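# Move the orange-labelled carton onto the raised block

## Task

Place the orange-labelled carton on top of the raised block so that no part of it extends beyond the blue tape outline. The remaining two cartons must stay on the low platform, standing upright, not stacked, with nothing overhanging the platform edge. The result only counts if it holds without the robot supporting anything. Finish by releasing suction and moving the tool away.

## Robot and tools

Robot: one six-joint arm (xArm6-type) with a vacuum suction cup instead of fingers. There is a single arm, so every motion argument is one pose for that arm. Joint ranges in rad, base to tool: waist -6.283..6.283, shoulder -2.059..2.094, elbow -3.927..0.192, forearm roll -6.283..6.283, wrist pitch -1.693..3.142, wrist roll -6.283..6.283. The elbow cannot fully straighten.

Frame: all poses use the scene frame. Its origin sits on the table surface beneath the arm base; +z is up; looking along +x, +y points left. The base itself may be slightly tilted. The controlled point is the cup point (end_effector_position): the centre of the cup rim when unloaded. The cup opens along the cup point's own +z axis, so pointing it at the table means that axis faces down. From roughly 4 cm behind the rim the tool body and wrist camera stick out up to about 9 cm sideways; leave clearance.

Row format (shared by both motion tools): 8 numbers [x, y, z, qw, qx, qy, qz, suction]. x, y, z are an absolute cup-point position in metres; qw..qz an absolute orientation quaternion, w first; both in the scene frame. The last number, in [-1, 1], is the suction command: above 0.01 means on, 0.01 or less means off, and it stays at whatever was last sent. To hold an orientation, repeat your chosen quaternion in every row instead of copying the reported one, which drifts.

execute_actions(actions): a list of actions; each action is a list of 0 to 15 rows, each row lasting one control step of 1/30 s. If fewer than 15 rows are given, the final row is repeated to fill 15 steps. An empty list just returns state and images. Any target more than 0.6 m from the cup point's starting position, measured along any of the cup point's current axes, makes that action refused; if the first action fails this (judged on the last reported state) or anything is malformed, the entire call does nothing. Each step, the commanded pose is clipped to at most 70 mm and 16 degrees from the measured pose, and the arm is driven there by damped inverse kinematics, favouring position over orientation. So large jumps need several actions; after an action the arm only continues up to the last clipped pose.

move(target, speed, blocking): target is one row as above, an absolute pose plus suction (suction applied at the start). The cup point follows a straight line to it lasting 0.5 to 10 s; longer paths stop after 10 s short of the goal. Rotation takes the shorter way. speed is in m/s, 0.002 to 0.5, default 0.25; turning is capped at twice that in rad/s. The path ignores obstacles, and the real tool lags, wanders and may exceed speed, especially with the arm nearly extended. Faster contact and aiming deeper past a surface both press harder. The result adds a move: line with the ending (done = resting near target; others include off_target, moving, held, fault), the acting limits (paced = pose was clipped; held = a check blocked some steps, after which the arm may speed up sharply), and the distance remaining. With blocking=false you get a result after 0.5 s while motion continues; poll with wait(0). Until a result shows the move finished, other moves and execute_actions are refused; use wait or stop.

wait(seconds): 0 to 10; lets time pass holding the last command, returning early if a running move ends. stop(): brakes a running move; it needs stopping distance, more at speed; suction keeps its state.

zoom_image(camera, region): camera is cam_head_left, cam_head_right or cam_wrist; region [x0, y0, x1, y1] in pixels, origin top-left, at most 504 by 504. read_manual(section) only returns licence texts. finished_scene(scene): pass the current scene number to end it permanently; the goal must already hold. Its result reports success and gives the next task. Replying without any tool call ends everything.

Results: a state line with cup-point position (m), quaternion (wxyz) and linear/angular velocities; the printed position can be off, more at long reach. Hand target is where the controller is currently steering. A pose unreachable line means the clearance check (which treats any mount under the base as arm) altered or blocked the command. Joint torques are total drive outputs with per-joint offset, scale and noise. suction_measured shows vacuum: about 0 without a seal, 0.83 or more on an airtight face, lower with leaks. part_present turns 1 at 0.50 and back to 0 below 0.45. Cameras: cam_head_left, cam_head_right, cam_wrist, each 504x504, with pinhole+radial calibration (K, D, T_world_to_cam) given; actual poses may differ by a few degrees and millimetres, and changed values are listed in results.

Picking: turn suction on and press the 36 mm rim flat onto a smooth face so it seals all round; avoid edges, seams and holes. Under vacuum the cup shortens, so the object rides up to about 12 mm nearer the tool. Vacuum alone can lift a resting object. Releasing: set the object down so its support carries it, switch suction off, then retreat more than 15 mm, since the cup may still cling until then. If the cup grabs the table, turn suction off to free it.

Faults and cautions: load limits (N m) waist 46.5, shoulder 46.5, elbow 27.9, forearm roll 27.9, wrist pitch 18.6, wrist roll 18.6. Reaching one makes the arm back that joint off, freeze for 10 s and drop the rest of the call. Holding loads heats motors: a MOTOR HOT warning appears at 65 °C and brakes engage at 80 °C (OVER-TEMPERATURE FAULT) until cooled. Loose objects may occasionally get nudged by outside forces. Never let anything fall or get knocked off the table; avoid drops, slips, slams, hard impacts and heavy pushing, and prefer smooth, economical motion.

Each tool is called after "Emit:" in YAML: its name, and indented under it one key for each argument.

## Session

Emit:
execute_actions:
  actions: []

Scene clock: 0.00 s.
end_effector_position=(+0.3981, -0.0217, +0.3009) suction_measured=0.00 part_present=0 end_effector_quat_wxyz=(-0.001, +0.027, +1.000, +0.002) end_effector_velocity=(+0.000, +0.000, +0.001) end_effector_angular_velocity=(+0.001, -0.001, +0.000)
Joint positions: [-0.001 -0.265 -0.927 -0.001  1.196  2.359]
Joint velocities: [ 0.001 -0.001 -0.001  0.001  0.001 -0.   ]
Joint torques (N m, as the arm reports them, + toward a larger angle): no reading
Hand target: +0.398, -0.022, +0.301; -0.001, +0.027, +1.000, +0.002

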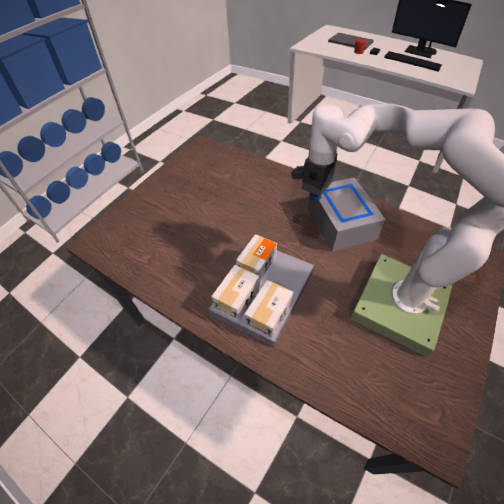

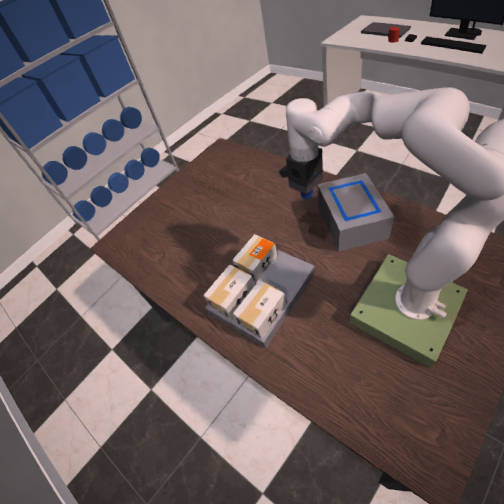

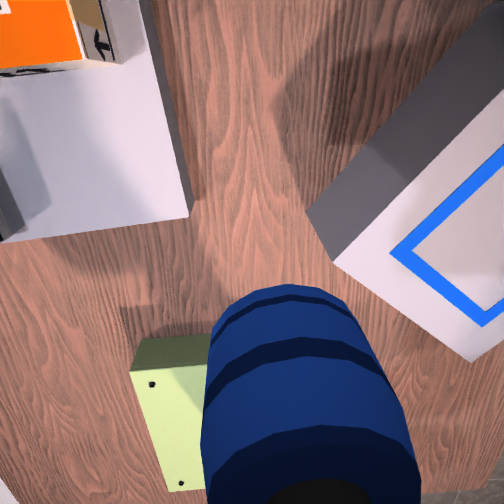

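Emit:
zoom_image:
  camera: "cam_head_left"
  region: [190,160,400,360]

Emit:
zoom_image:
  camera: "cam_head_right"
  region: [190,160,400,360]

Region (190, 160, 400, 360) of cam_head_left's 504x504 image, scaled by 2.400, with more detail than that image has; it fills the top 480 rows of this view, and the rest is white.

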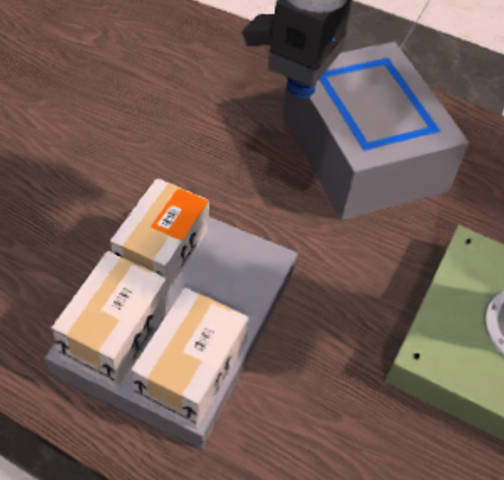

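Region (190, 160, 400, 360) of cam_head_right's 504x504 image, scaled by 2.400, with more detail than that image has; it fills the top 480 rows of this view, and the rest is white.

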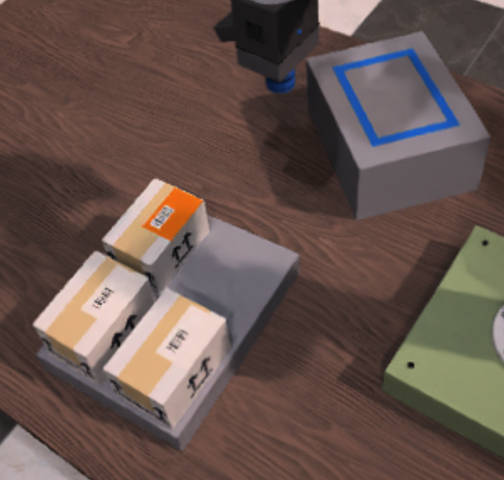

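Emit:
move:
  target: [0.57,0.15,0.34,0,0.0,1,0,0]
  speed: 0.4

Scene clock: 8.27 s.
end_effector_position=(+0.5703, +0.1493, +0.3401) suction_measured=0.00 part_present=0 end_effector_quat_wxyz=(+0.001, +0.000, +1.000, -0.000) end_effector_velocity=(+0.001, +0.001, +0.000) end_effector_angular_velocity=(-0.001, +0.007, +0.002)
Joint positions: [ 0.31   0.422 -1.868 -0.005  1.448  2.617]
Joint velocities: [ 0.002  0.013 -0.022  0.     0.016  0.   ]
Joint torques (N m, as the arm reports them, + toward a larger angle): [  1.69 -27.14 -13.63  -0.03  -1.28   0.14]
Hand target: +0.570, +0.150, +0.340; +0.000, +0.000, +1.000, -0.001
Off the commanded pose: 0.001 m, 0 deg.
move: done; limits=paced
camera_calibration (this result's frames):
cam_wrist: T_world_to_cam=[[-0.0378249, -0.997461, 0.0603383, 0.157787], [-0.88699, 0.0613227, 0.457698, 0.363178], [-0.460236, -0.0362071, -0.887058, 0.649132], [0, 0, 0, 1]] pos_world=[0.626857, 0.158618, 0.400071]

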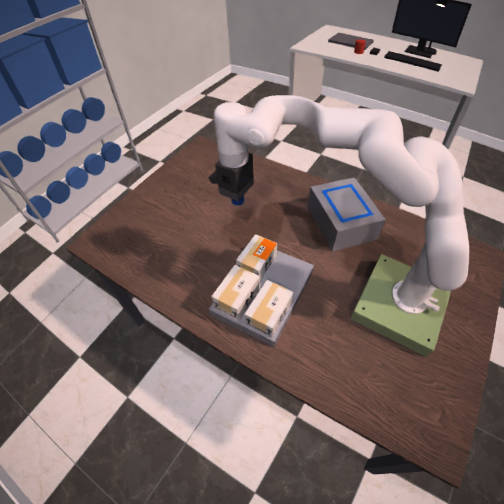

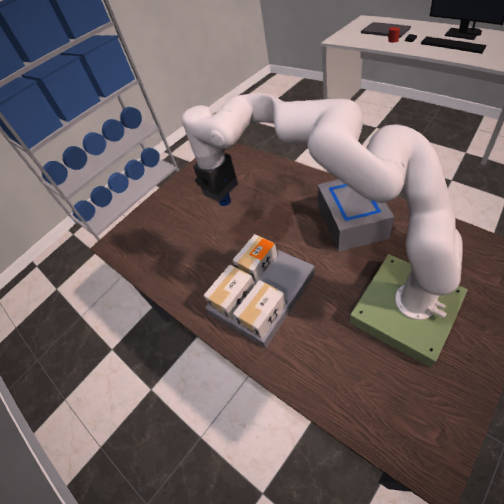

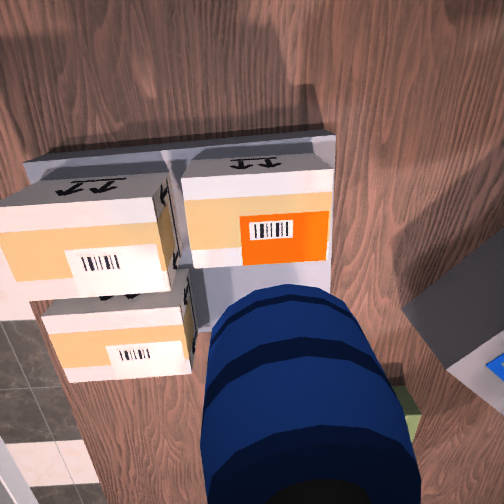

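Emit:
move:
  target: [0.53,0.14,0.22,0,0.0,1,0,0]

Scene clock: 14.30 s.
end_effector_position=(+0.5303, +0.1402, +0.2211) suction_measured=0.00 part_present=0 end_effector_quat_wxyz=(+0.001, -0.000, +1.000, +0.000) end_effector_velocity=(-0.005, -0.001, -0.009) end_effector_angular_velocity=(-0.003, +0.014, -0.000)
Joint positions: [ 0.311  0.308 -1.362 -0.004  1.055  2.618]
Joint velocities: [ 0.     0.004  0.017  0.001 -0.007  0.   ]
Joint torques (N m, as the arm reports them, + toward a larger angle): [  1.97 -24.79 -13.31  -0.02  -1.39   0.05]
Hand target: +0.530, +0.140, +0.220; -0.000, -0.000, +1.000, +0.000
Off the commanded pose: 0.001 m, 0 deg.
move: done
camera_calibration (this result's frames):
cam_wrist: T_world_to_cam=[[-0.0368168, -0.997593, 0.0587656, 0.154214], [-0.887214, 0.0596921, 0.457479, 0.383193], [-0.459886, -0.0352948, -0.887276, 0.524517], [0, 0, 0, 1]] pos_world=[0.58687, 0.149482, 0.281026]

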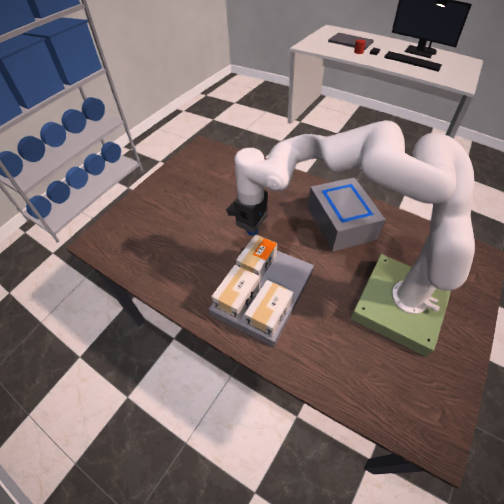

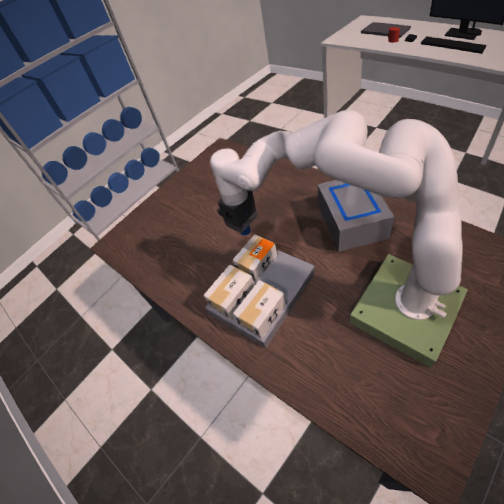

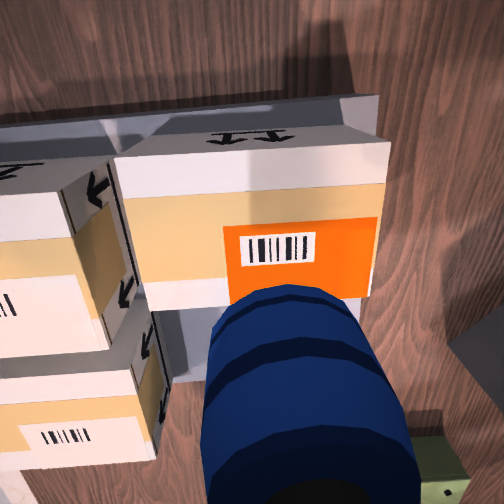

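Emit:
move:
  target: [0.508,0.14,0.145,0,0.0,1,0,0]

Emit:
move:
  target: [0.508,0.14,0.113,0,0.0,1,0,1]
  speed: 0.04

Scene clock: 19.57 s.
end_effector_position=(+0.5084, +0.1402, +0.1458) suction_measured=0.00 part_present=0 end_effector_quat_wxyz=(+0.001, -0.000, +1.000, +0.000) end_effector_velocity=(-0.004, -0.001, -0.005) end_effector_angular_velocity=(-0.002, +0.009, -0.001)
Joint positions: [ 0.321  0.342 -1.178 -0.004  0.837  2.63 ]
Joint velocities: [-0.     0.004  0.009  0.001 -0.004  0.   ]
Joint torques (N m, as the arm reports them, + toward a larger angle): [  1.71 -24.25 -12.45  -0.12  -1.32   0.09]
Hand target: +0.508, +0.140, +0.145; -0.000, -0.000, +1.000, +0.000
Off the commanded pose: 0.001 m, 0 deg.
move: done
camera_calibration (this result's frames):
cam_wrist: T_world_to_cam=[[-0.0370774, -0.997578, 0.0588466, 0.15789], [-0.887081, 0.05997, 0.457701, 0.398007], [-0.460122, -0.0352313, -0.887157, 0.447756], [0, 0, 0, 1]] pos_world=[0.564941, 0.149414, 0.20577]

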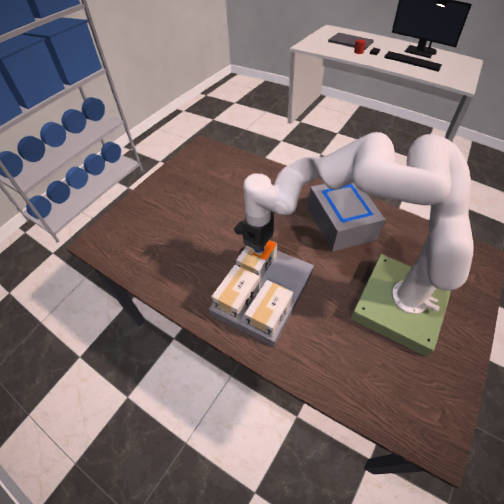

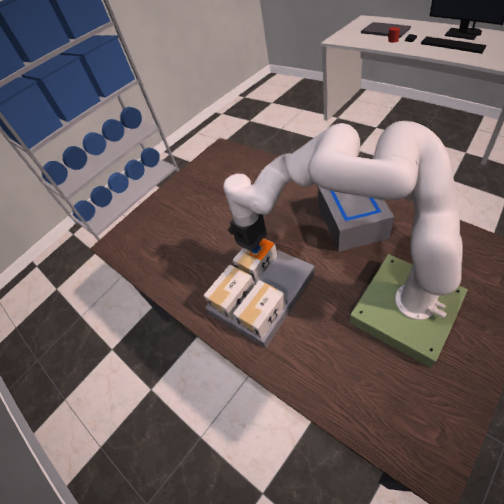

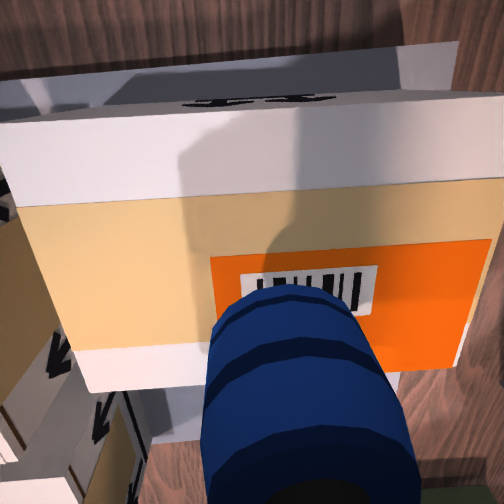

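Scene clock: 20.70 s.
end_effector_position=(+0.5079, +0.1400, +0.1131) suction_measured=1.00 part_present=1 end_effector_quat_wxyz=(-0.000, -0.000, +1.000, +0.000) end_effector_velocity=(+0.003, +0.001, +0.003) end_effector_angular_velocity=(+0.003, -0.010, -0.001)
Joint positions: [ 0.32   0.401 -1.158 -0.005  0.76   2.63 ]
Joint velocities: [-0.001 -0.003 -0.004  0.    -0.003  0.   ]
Joint torques (N m, as the arm reports them, + toward a larger angle): [  2.23 -27.04 -13.56  -0.08  -1.58   0.15]
Hand target: +0.508, +0.140, +0.113; -0.000, -0.000, +1.000, +0.000
Off the commanded pose: 0.000 m, 0 deg.
move: done
camera_calibration (this result's frames):
cam_wrist: T_world_to_cam=[[-0.0370929, -0.997544, 0.059409, 0.159588], [-0.886325, 0.0603004, 0.45912, 0.411986], [-0.461575, -0.0356256, -0.886386, 0.419176], [0, 0, 0, 1]] pos_world=[0.564555, 0.149287, 0.17292]

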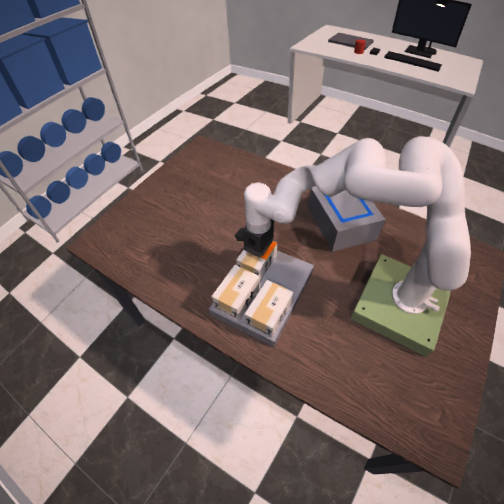

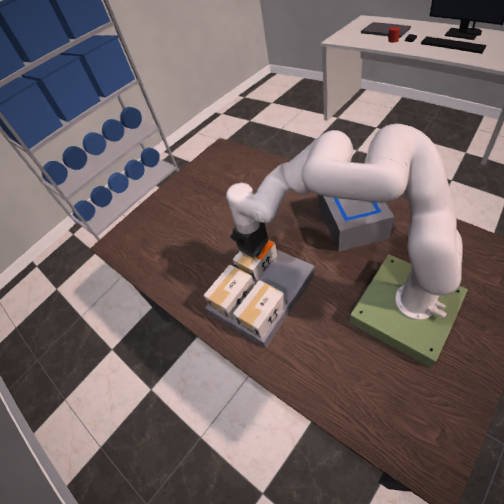

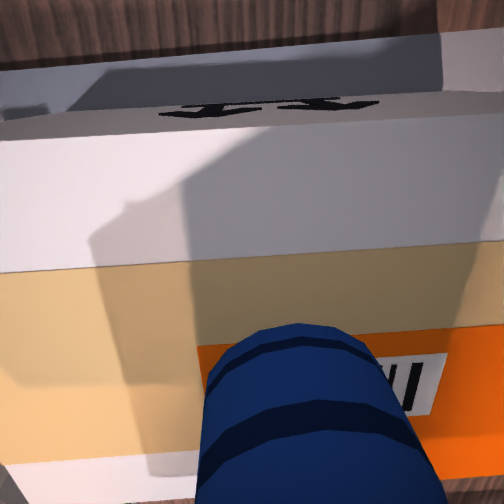

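Emit:
move:
  target: [0.50,0.13,0.27,0,0.0,1,0,1]
  speed: 0.2

Emit:
move:
  target: [0.334,-0.252,0.26,0,-0.399,0.917,0,1]

Emit:
move:
  target: [0.334,-0.252,0.22,0,-0.399,0.917,0,1]
  speed: 0.06

Emit:
zoom_image:
  camera: "cam_head_right"
  region: [280,120,440,280]

Emit:
zoom_image:
  camera: "cam_head_left"
  region: [280,120,440,280]

Scene clock: 33.23 s.
end_effector_position=(+0.4999, +0.1299, +0.2691) suction_measured=1.00 part_present=1 end_effector_quat_wxyz=(-0.001, +0.000, +1.000, -0.000) end_effector_velocity=(+0.004, +0.001, +0.009) end_effector_angular_velocity=(+0.005, -0.018, +0.000)
Joint positions: [ 0.307  0.161 -1.306 -0.004  1.149  2.616]
Joint velocities: [ 0.001 -0.007 -0.013  0.     0.001 -0.   ]
Joint torques (N m, as the arm reports them, + toward a larger angle): [  1.88 -24.99 -15.22  -0.29  -1.62   0.16]
Hand target: +0.500, +0.130, +0.270; +0.000, +0.000, +1.000, -0.000
Off the commanded pose: 0.001 m, 0 deg.
move: done
camera_calibration (this result's frames):
cam_wrist: T_world_to_cam=[[-0.0374449, -0.997487, 0.0601479, 0.139932], [-0.885607, 0.0610076, 0.460411, 0.333059], [-0.462923, -0.0360274, -0.885666, 0.553931], [0, 0, 0, 1]] pos_world=[0.556626, 0.139218, 0.328837]

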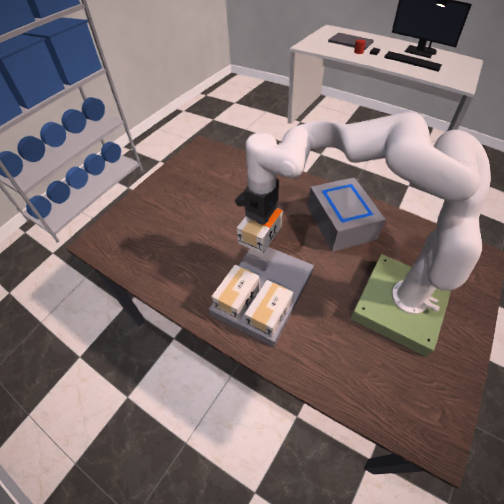

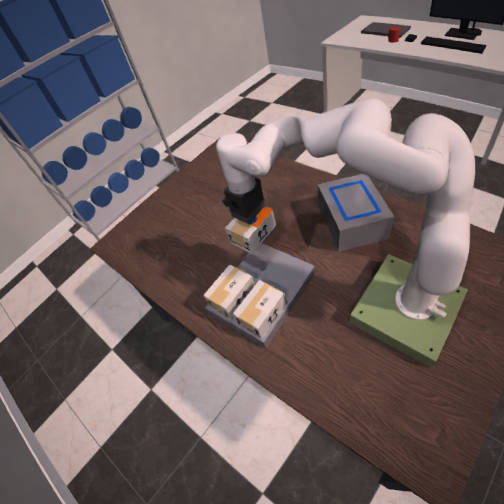

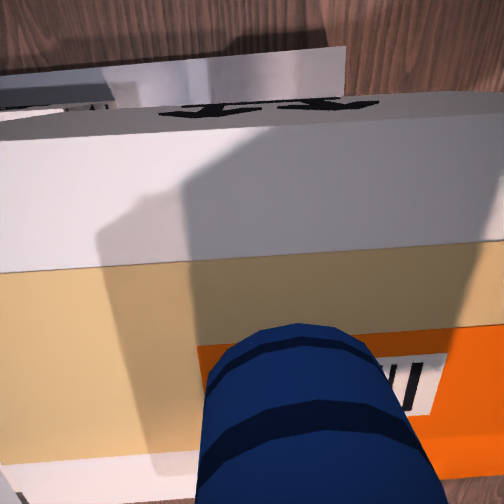

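Scene clock: 35.40 s.
end_effector_position=(+0.3337, -0.2505, +0.2601) suction_measured=1.00 part_present=1 end_effector_quat_wxyz=(+0.001, -0.399, +0.917, +0.002) end_effector_velocity=(-0.001, -0.002, -0.000) end_effector_angular_velocity=(+0.002, -0.000, +0.003)
Joint positions: [-0.591 -0.174 -0.899 -0.002  1.074  0.895]
Joint velocities: [-0.007  0.003 -0.003  0.002  0.001 -0.01 ]
Joint torques (N m, as the arm reports them, + toward a larger angle): [  2.   -17.03 -14.99  -0.02  -1.57   0.12]
Hand target: +0.333, -0.251, +0.260; +0.001, -0.399, +0.917, +0.002
Off the commanded pose: 0.001 m, 0 deg.
move: done
camera_calibration (this result's frames):
cam_wrist: T_world_to_cam=[[0.704865, -0.707053, 0.0569304, -0.419358], [-0.647981, -0.609162, 0.457211, -0.0331494], [-0.288593, -0.359162, -0.887534, 0.316694], [0, 0, 0, 1]] pos_world=[0.365506, -0.202957, 0.320107]

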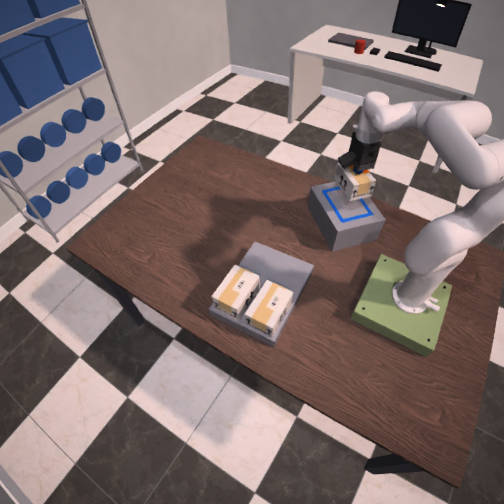

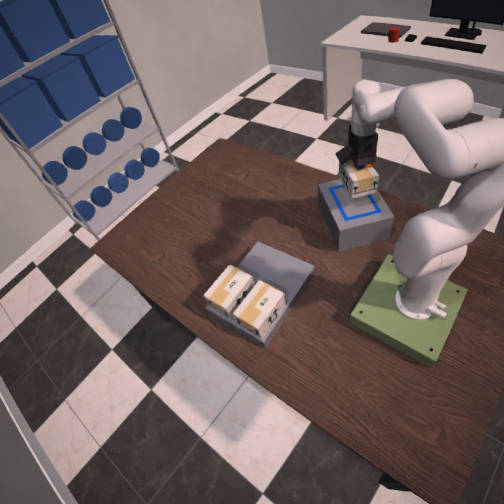

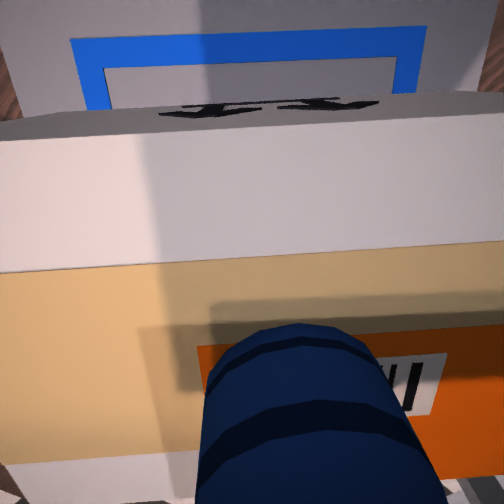

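Scene clock: 36.40 s.
end_effector_position=(+0.3341, -0.2521, +0.2204) suction_measured=1.00 part_present=1 end_effector_quat_wxyz=(+0.000, -0.399, +0.917, -0.000) end_effector_velocity=(+0.001, -0.001, +0.000) end_effector_angular_velocity=(-0.003, -0.004, -0.000)
Joint positions: [-0.593 -0.125 -0.829 -0.005  0.952  0.896]
Joint velocities: [-0.    -0.     0.001 -0.    -0.005  0.   ]
Joint torques (N m, as the arm reports them, + toward a larger angle): [  1.94 -17.44 -14.56   0.1   -1.63   0.13]
Hand target: +0.334, -0.252, +0.220; +0.000, -0.399, +0.917, +0.000
Off the commanded pose: 0.000 m, 0 deg.
move: done
camera_calibration (this result's frames):
cam_wrist: T_world_to_cam=[[0.704608, -0.707038, 0.0602153, -0.41913], [-0.648609, -0.607307, 0.458785, -0.0153135], [-0.287809, -0.36232, -0.886505, 0.279769], [0, 0, 0, 1]] pos_world=[0.36591, -0.204275, 0.280281]

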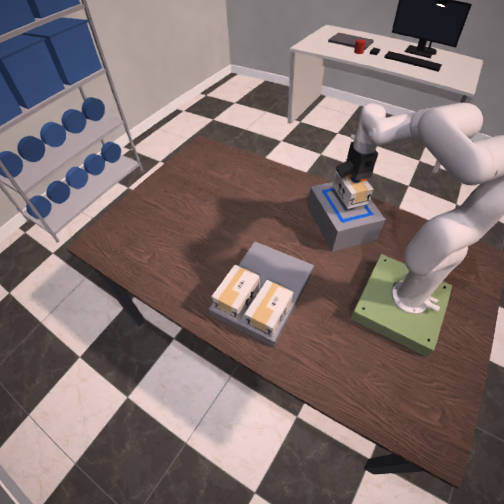

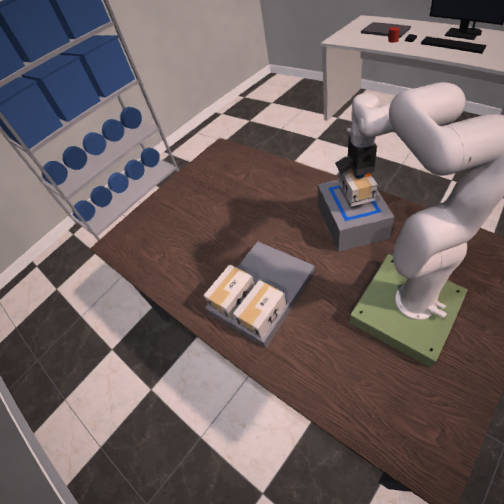

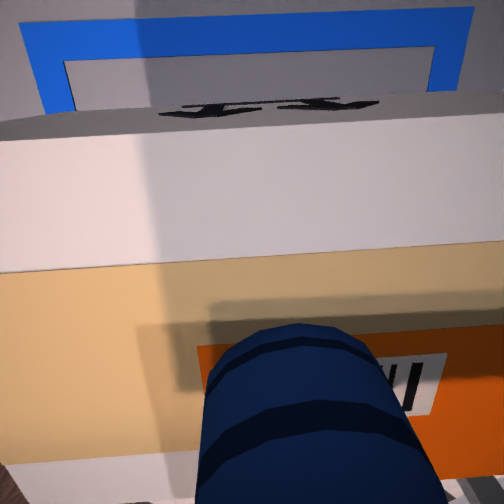

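Region (280, 120, 440, 280) of cam_head_right's 504x504 image, scaled by 3.150, with more detail than that image has.

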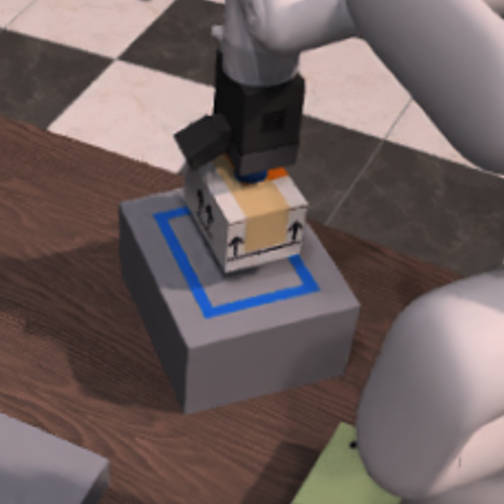

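Region (280, 120, 440, 280) of cam_head_left's 504x504 image, scaled by 3.150, with more detail than that image has.

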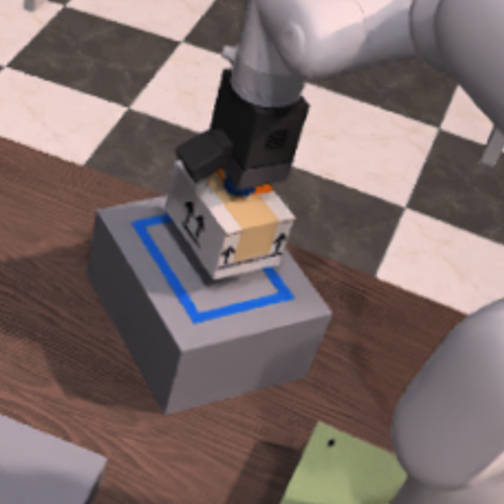

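Emit:
move:
  target: [0.339,-0.241,0.203,0,-0.399,0.917,0,1]
  speed: 0.03

Emit:
zoom_image:
  camera: "cam_head_left"
  region: [300,160,400,260]

Scene clock: 40.70 s.
end_effector_position=(+0.3390, -0.2411, +0.2032) suction_measured=1.00 part_present=1 end_effector_quat_wxyz=(+0.000, -0.399, +0.917, -0.000) end_effector_velocity=(+0.001, -0.000, +0.001) end_effector_angular_velocity=(-0.003, -0.005, -0.001)
Joint positions: [-0.565 -0.107 -0.795 -0.006  0.9    0.924]
Joint velocities: [ 0.001 -0.002 -0.001  0.    -0.003  0.002]
Joint torques (N m, as the arm reports them, + toward a larger angle): [  1.79 -17.46 -14.34  -0.09  -1.55   0.14]
Hand target: +0.339, -0.241, +0.203; -0.000, -0.399, +0.917, -0.000
Off the commanded pose: 0.000 m, 0 deg.
move: done
camera_calibration (this result's frames):
cam_wrist: T_world_to_cam=[[0.704569, -0.70712, 0.0597001, -0.413669], [-0.648428, -0.607336, 0.459003, 0.00231343], [-0.288312, -0.36211, -0.886427, 0.270052], [0, 0, 0, 1]] pos_world=[0.370818, -0.19332, 0.263016]

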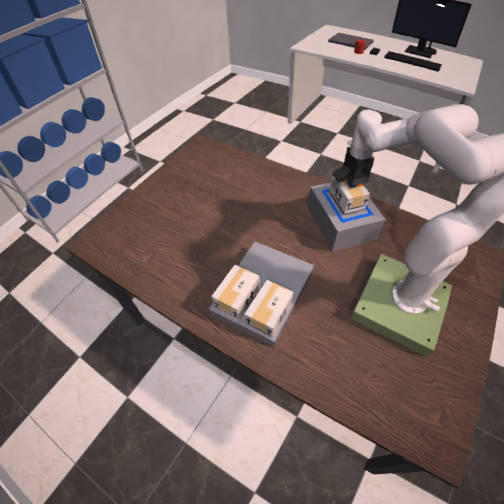

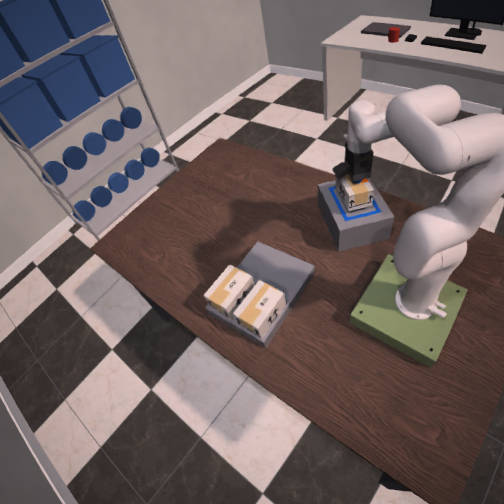

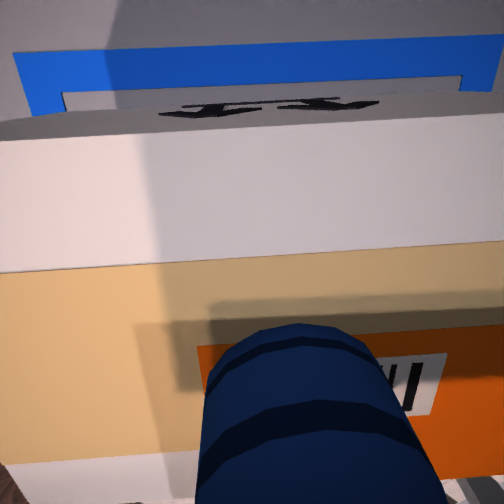

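Region (300, 160, 400, 260) of cam_head_left's 504x504 image, scaled by 5.040, with more detail than that image has.

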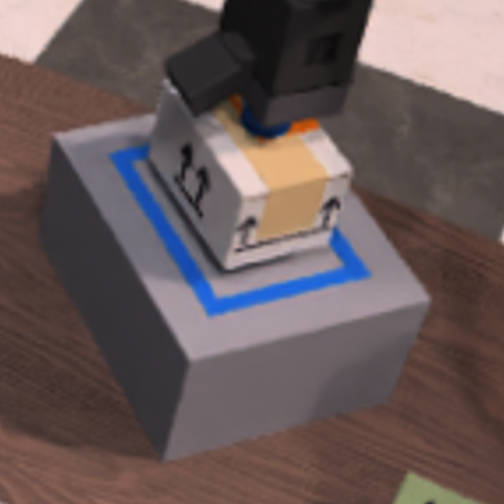

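Centred, about 1.5 cm still to go.

Emit:
move:
  target: [0.339,-0.241,0.188,0,-0.399,0.917,0,1]
  speed: 0.025

Emit:
zoom_image:
  camera: "cam_head_left"
  region: [300,160,400,260]

Scene clock: 44.00 s.
end_effector_position=(+0.3390, -0.2410, +0.1882) suction_measured=1.00 part_present=1 end_effector_quat_wxyz=(+0.000, -0.399, +0.917, -0.000) end_effector_velocity=(+0.001, -0.000, +0.000) end_effector_angular_velocity=(-0.001, -0.002, -0.000)
Joint positions: [-0.565 -0.081 -0.774 -0.006  0.855  0.925]
Joint velocities: [ 0.     0.    -0.001  0.    -0.002  0.   ]
Joint torques (N m, as the arm reports them, + toward a larger angle): [  1.9  -17.9  -14.04  -0.21  -1.5    0.28]
Hand target: +0.339, -0.241, +0.188; +0.000, -0.399, +0.917, +0.000
Off the commanded pose: 0.000 m, 0 deg.
move: done
camera_calibration (this result's frames):
cam_wrist: T_world_to_cam=[[0.70458, -0.707113, 0.0596497, -0.412728], [-0.648431, -0.607395, 0.458921, 0.00926996], [-0.288278, -0.362025, -0.886472, 0.256807], [0, 0, 0, 1]] pos_world=[0.370843, -0.193245, 0.248017]

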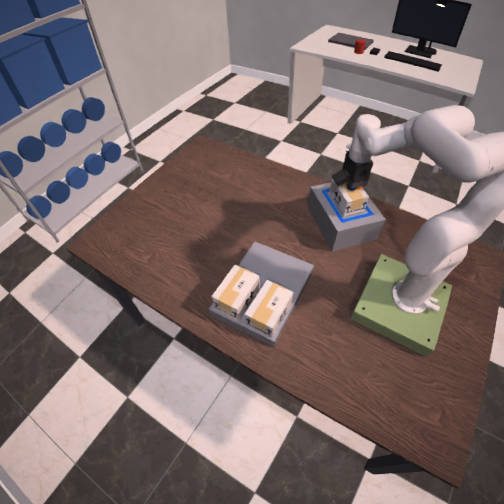

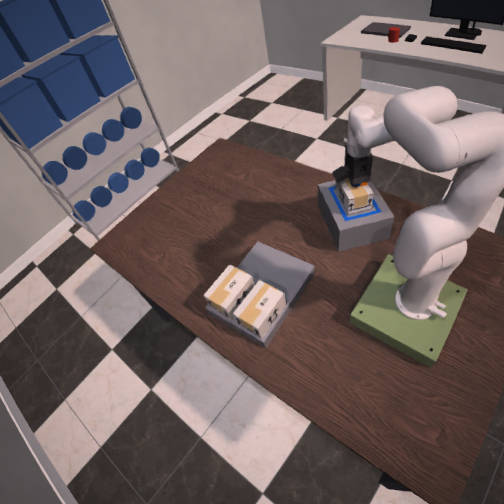

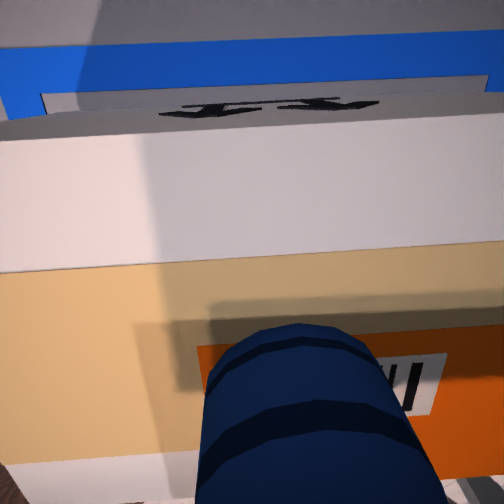

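Region (300, 160, 400, 260) of cam_head_left's 504x504 image, scaled by 5.040, with more detail than that image has.

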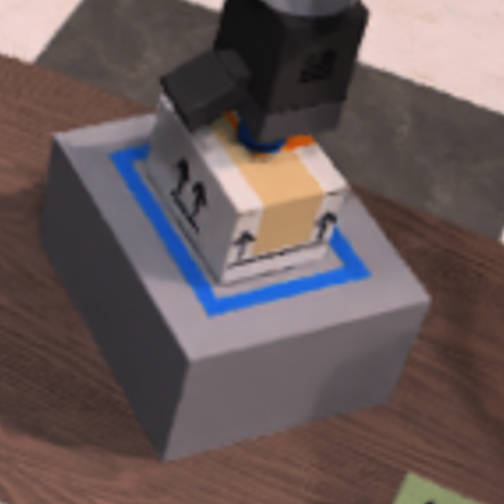

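Emit:
move:
  target: [0.339,-0.241,0.18,0,-0.399,0.917,0,1]
  speed: 0.02

Scene clock: 46.37 s.
end_effector_position=(+0.3401, -0.2417, +0.1819) suction_measured=1.00 part_present=1 end_effector_quat_wxyz=(+0.001, -0.399, +0.917, -0.002) end_effector_velocity=(+0.000, +0.000, -0.001) end_effector_angular_velocity=(-0.000, -0.001, +0.000)
Joint positions: [-0.565 -0.069 -0.767 -0.006  0.83   0.925]
Joint velocities: [ 0.001  0.001  0.003  0.001 -0.006  0.   ]
Joint torques (N m, as the arm reports them, + toward a larger angle): [  1.58 -12.42 -10.97  -0.15  -1.71   0.09]
Hand target: +0.339, -0.241, +0.180; +0.000, -0.399, +0.917, +0.000
Off the commanded pose: 0.002 m, 0 deg.
move: done
camera_calibration (this result's frames):
cam_wrist: T_world_to_cam=[[0.704384, -0.706963, 0.063619, -0.414192], [-0.649934, -0.60633, 0.458203, 0.0132745], [-0.285358, -0.364099, -0.886568, 0.249793], [0, 0, 0, 1]] pos_world=[0.371658, -0.19382, 0.241726]

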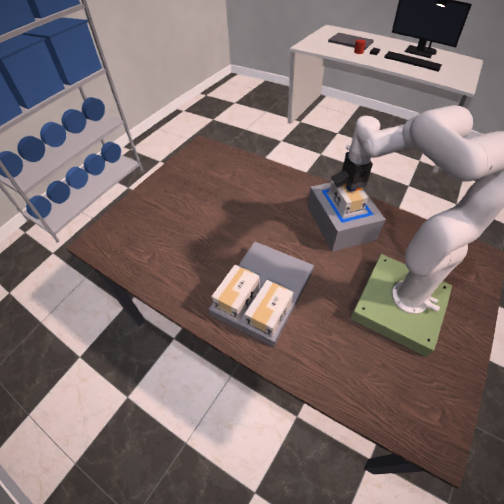

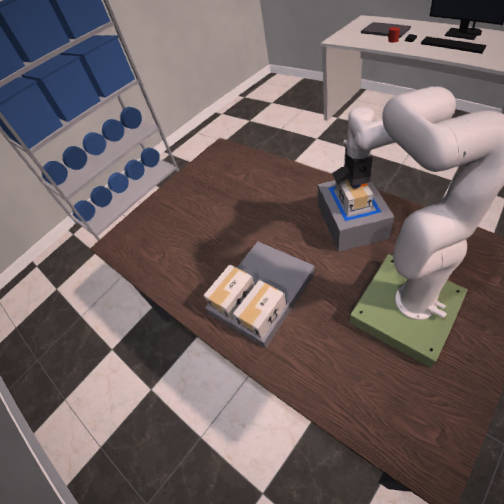

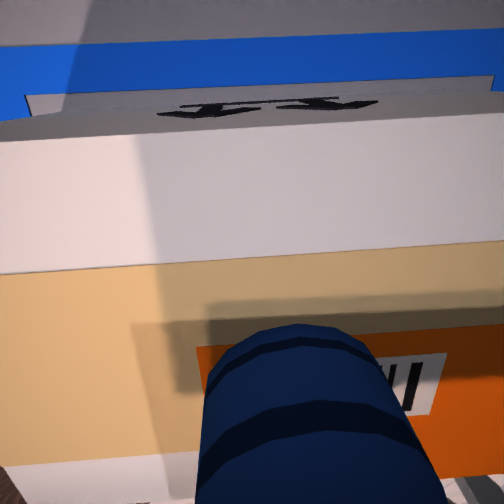

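Emit:
execute_actions:
  actions:
    - [[0.34,-0.2415,0.184,0,-0.399,0.917,0,0]]

Emit:
move:
  target: [0.34,-0.241,0.33,0,-0.399,0.917,0,0]

Scene clock: 48.93 s.
end_effector_position=(+0.3392, -0.2410, +0.1827) suction_measured=0.00 part_present=0 end_effector_quat_wxyz=(-0.001, -0.399, +0.917, +0.001) end_effector_velocity=(+0.002, -0.001, +0.004) end_effector_angular_velocity=(-0.003, -0.005, +0.001)
Joint positions: [-0.564 -0.069 -0.771 -0.006  0.842  0.925]
Joint velocities: [ 0.001 -0.005 -0.004  0.     0.003 -0.   ]
Joint torques (N m, as the arm reports them, + toward a larger angle): [ 2.05 -9.16 -7.39  0.06 -0.02  0.15]
Hand target: +0.340, -0.242, +0.184; -0.000, -0.399, +0.917, -0.000
Off the commanded pose: 0.002 m, 0 deg.
camera_calibration (this result's frames):
cam_wrist: T_world_to_cam=[[0.704685, -0.707286, 0.0562628, -0.41195], [-0.647173, -0.608234, 0.459585, 0.0111624], [-0.290837, -0.360275, -0.88635, 0.253321], [0, 0, 0, 1]] pos_world=[0.371194, -0.193312, 0.242579]

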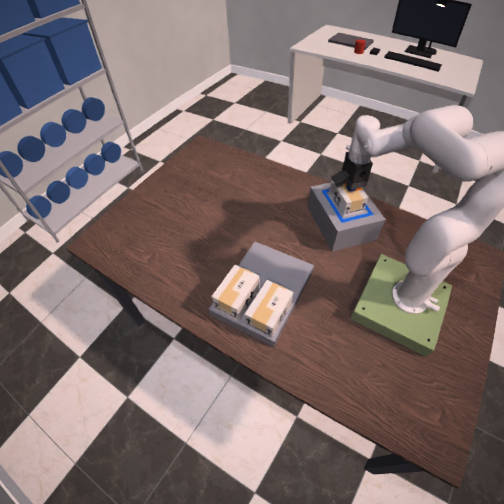

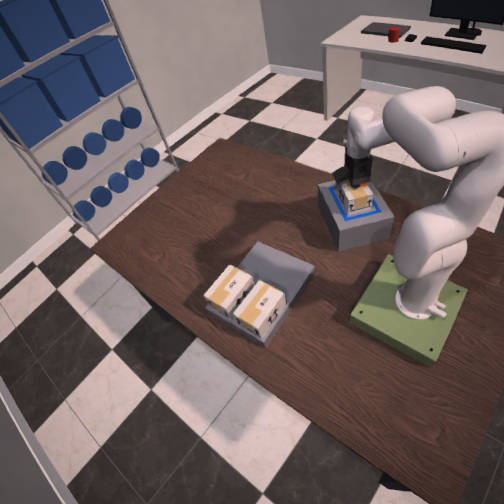

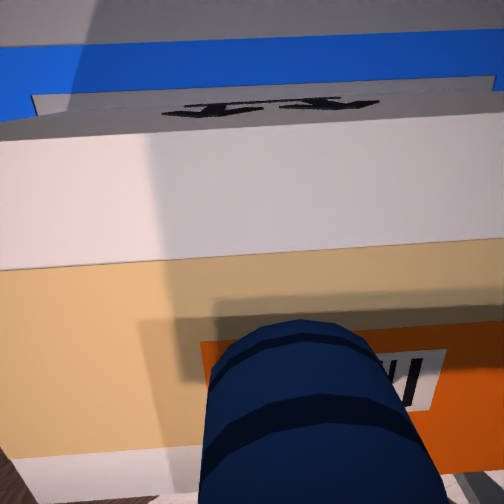

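Scene clock: 50.00 s.
end_effector_position=(+0.3398, -0.2410, +0.3289) suction_measured=0.00 part_present=0 end_effector_quat_wxyz=(-0.001, -0.399, +0.917, +0.001) end_effector_velocity=(+0.002, -0.001, +0.007) end_effector_angular_velocity=(-0.007, -0.010, -0.000)
Joint positions: [-0.561 -0.219 -1.054 -0.005  1.274  0.926]
Joint velocities: [ 0.    -0.004 -0.013  0.     0.005  0.   ]
Joint torques (N m, as the arm reports them, + toward a larger angle): [  1.74 -14.26 -13.85  -0.07  -1.36   0.12]
Hand target: +0.340, -0.241, +0.330; -0.000, -0.399, +0.917, -0.000
Off the commanded pose: 0.001 m, 0 deg.
move: done
camera_calibration (this result's frames):
cam_wrist: T_world_to_cam=[[0.704331, -0.707537, 0.0575291, -0.421006], [-0.647838, -0.607535, 0.459572, -0.0552758], [-0.290213, -0.36096, -0.886275, 0.382695], [0, 0, 0, 1]] pos_world=[0.371781, -0.193322, 0.388796]

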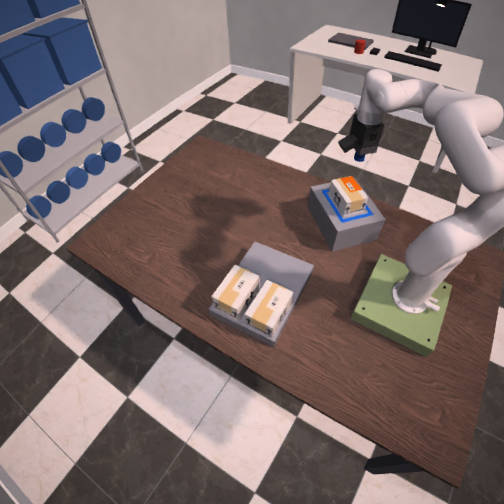

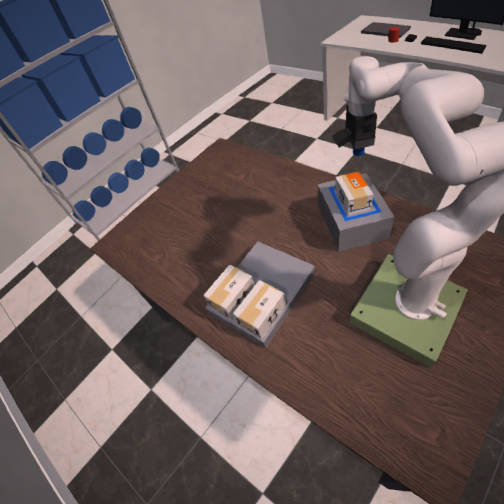

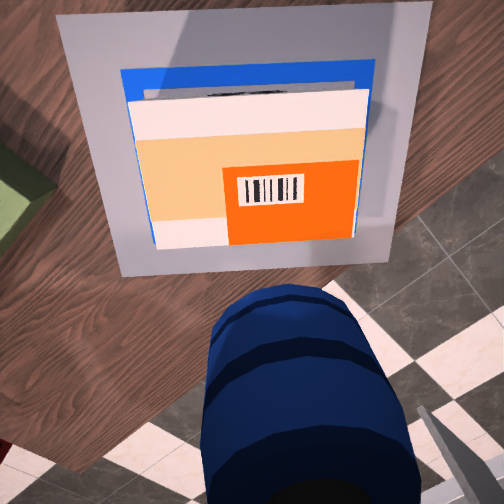

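Emit:
finished_scene:
  scene: 1

The scene is finished: the task was done.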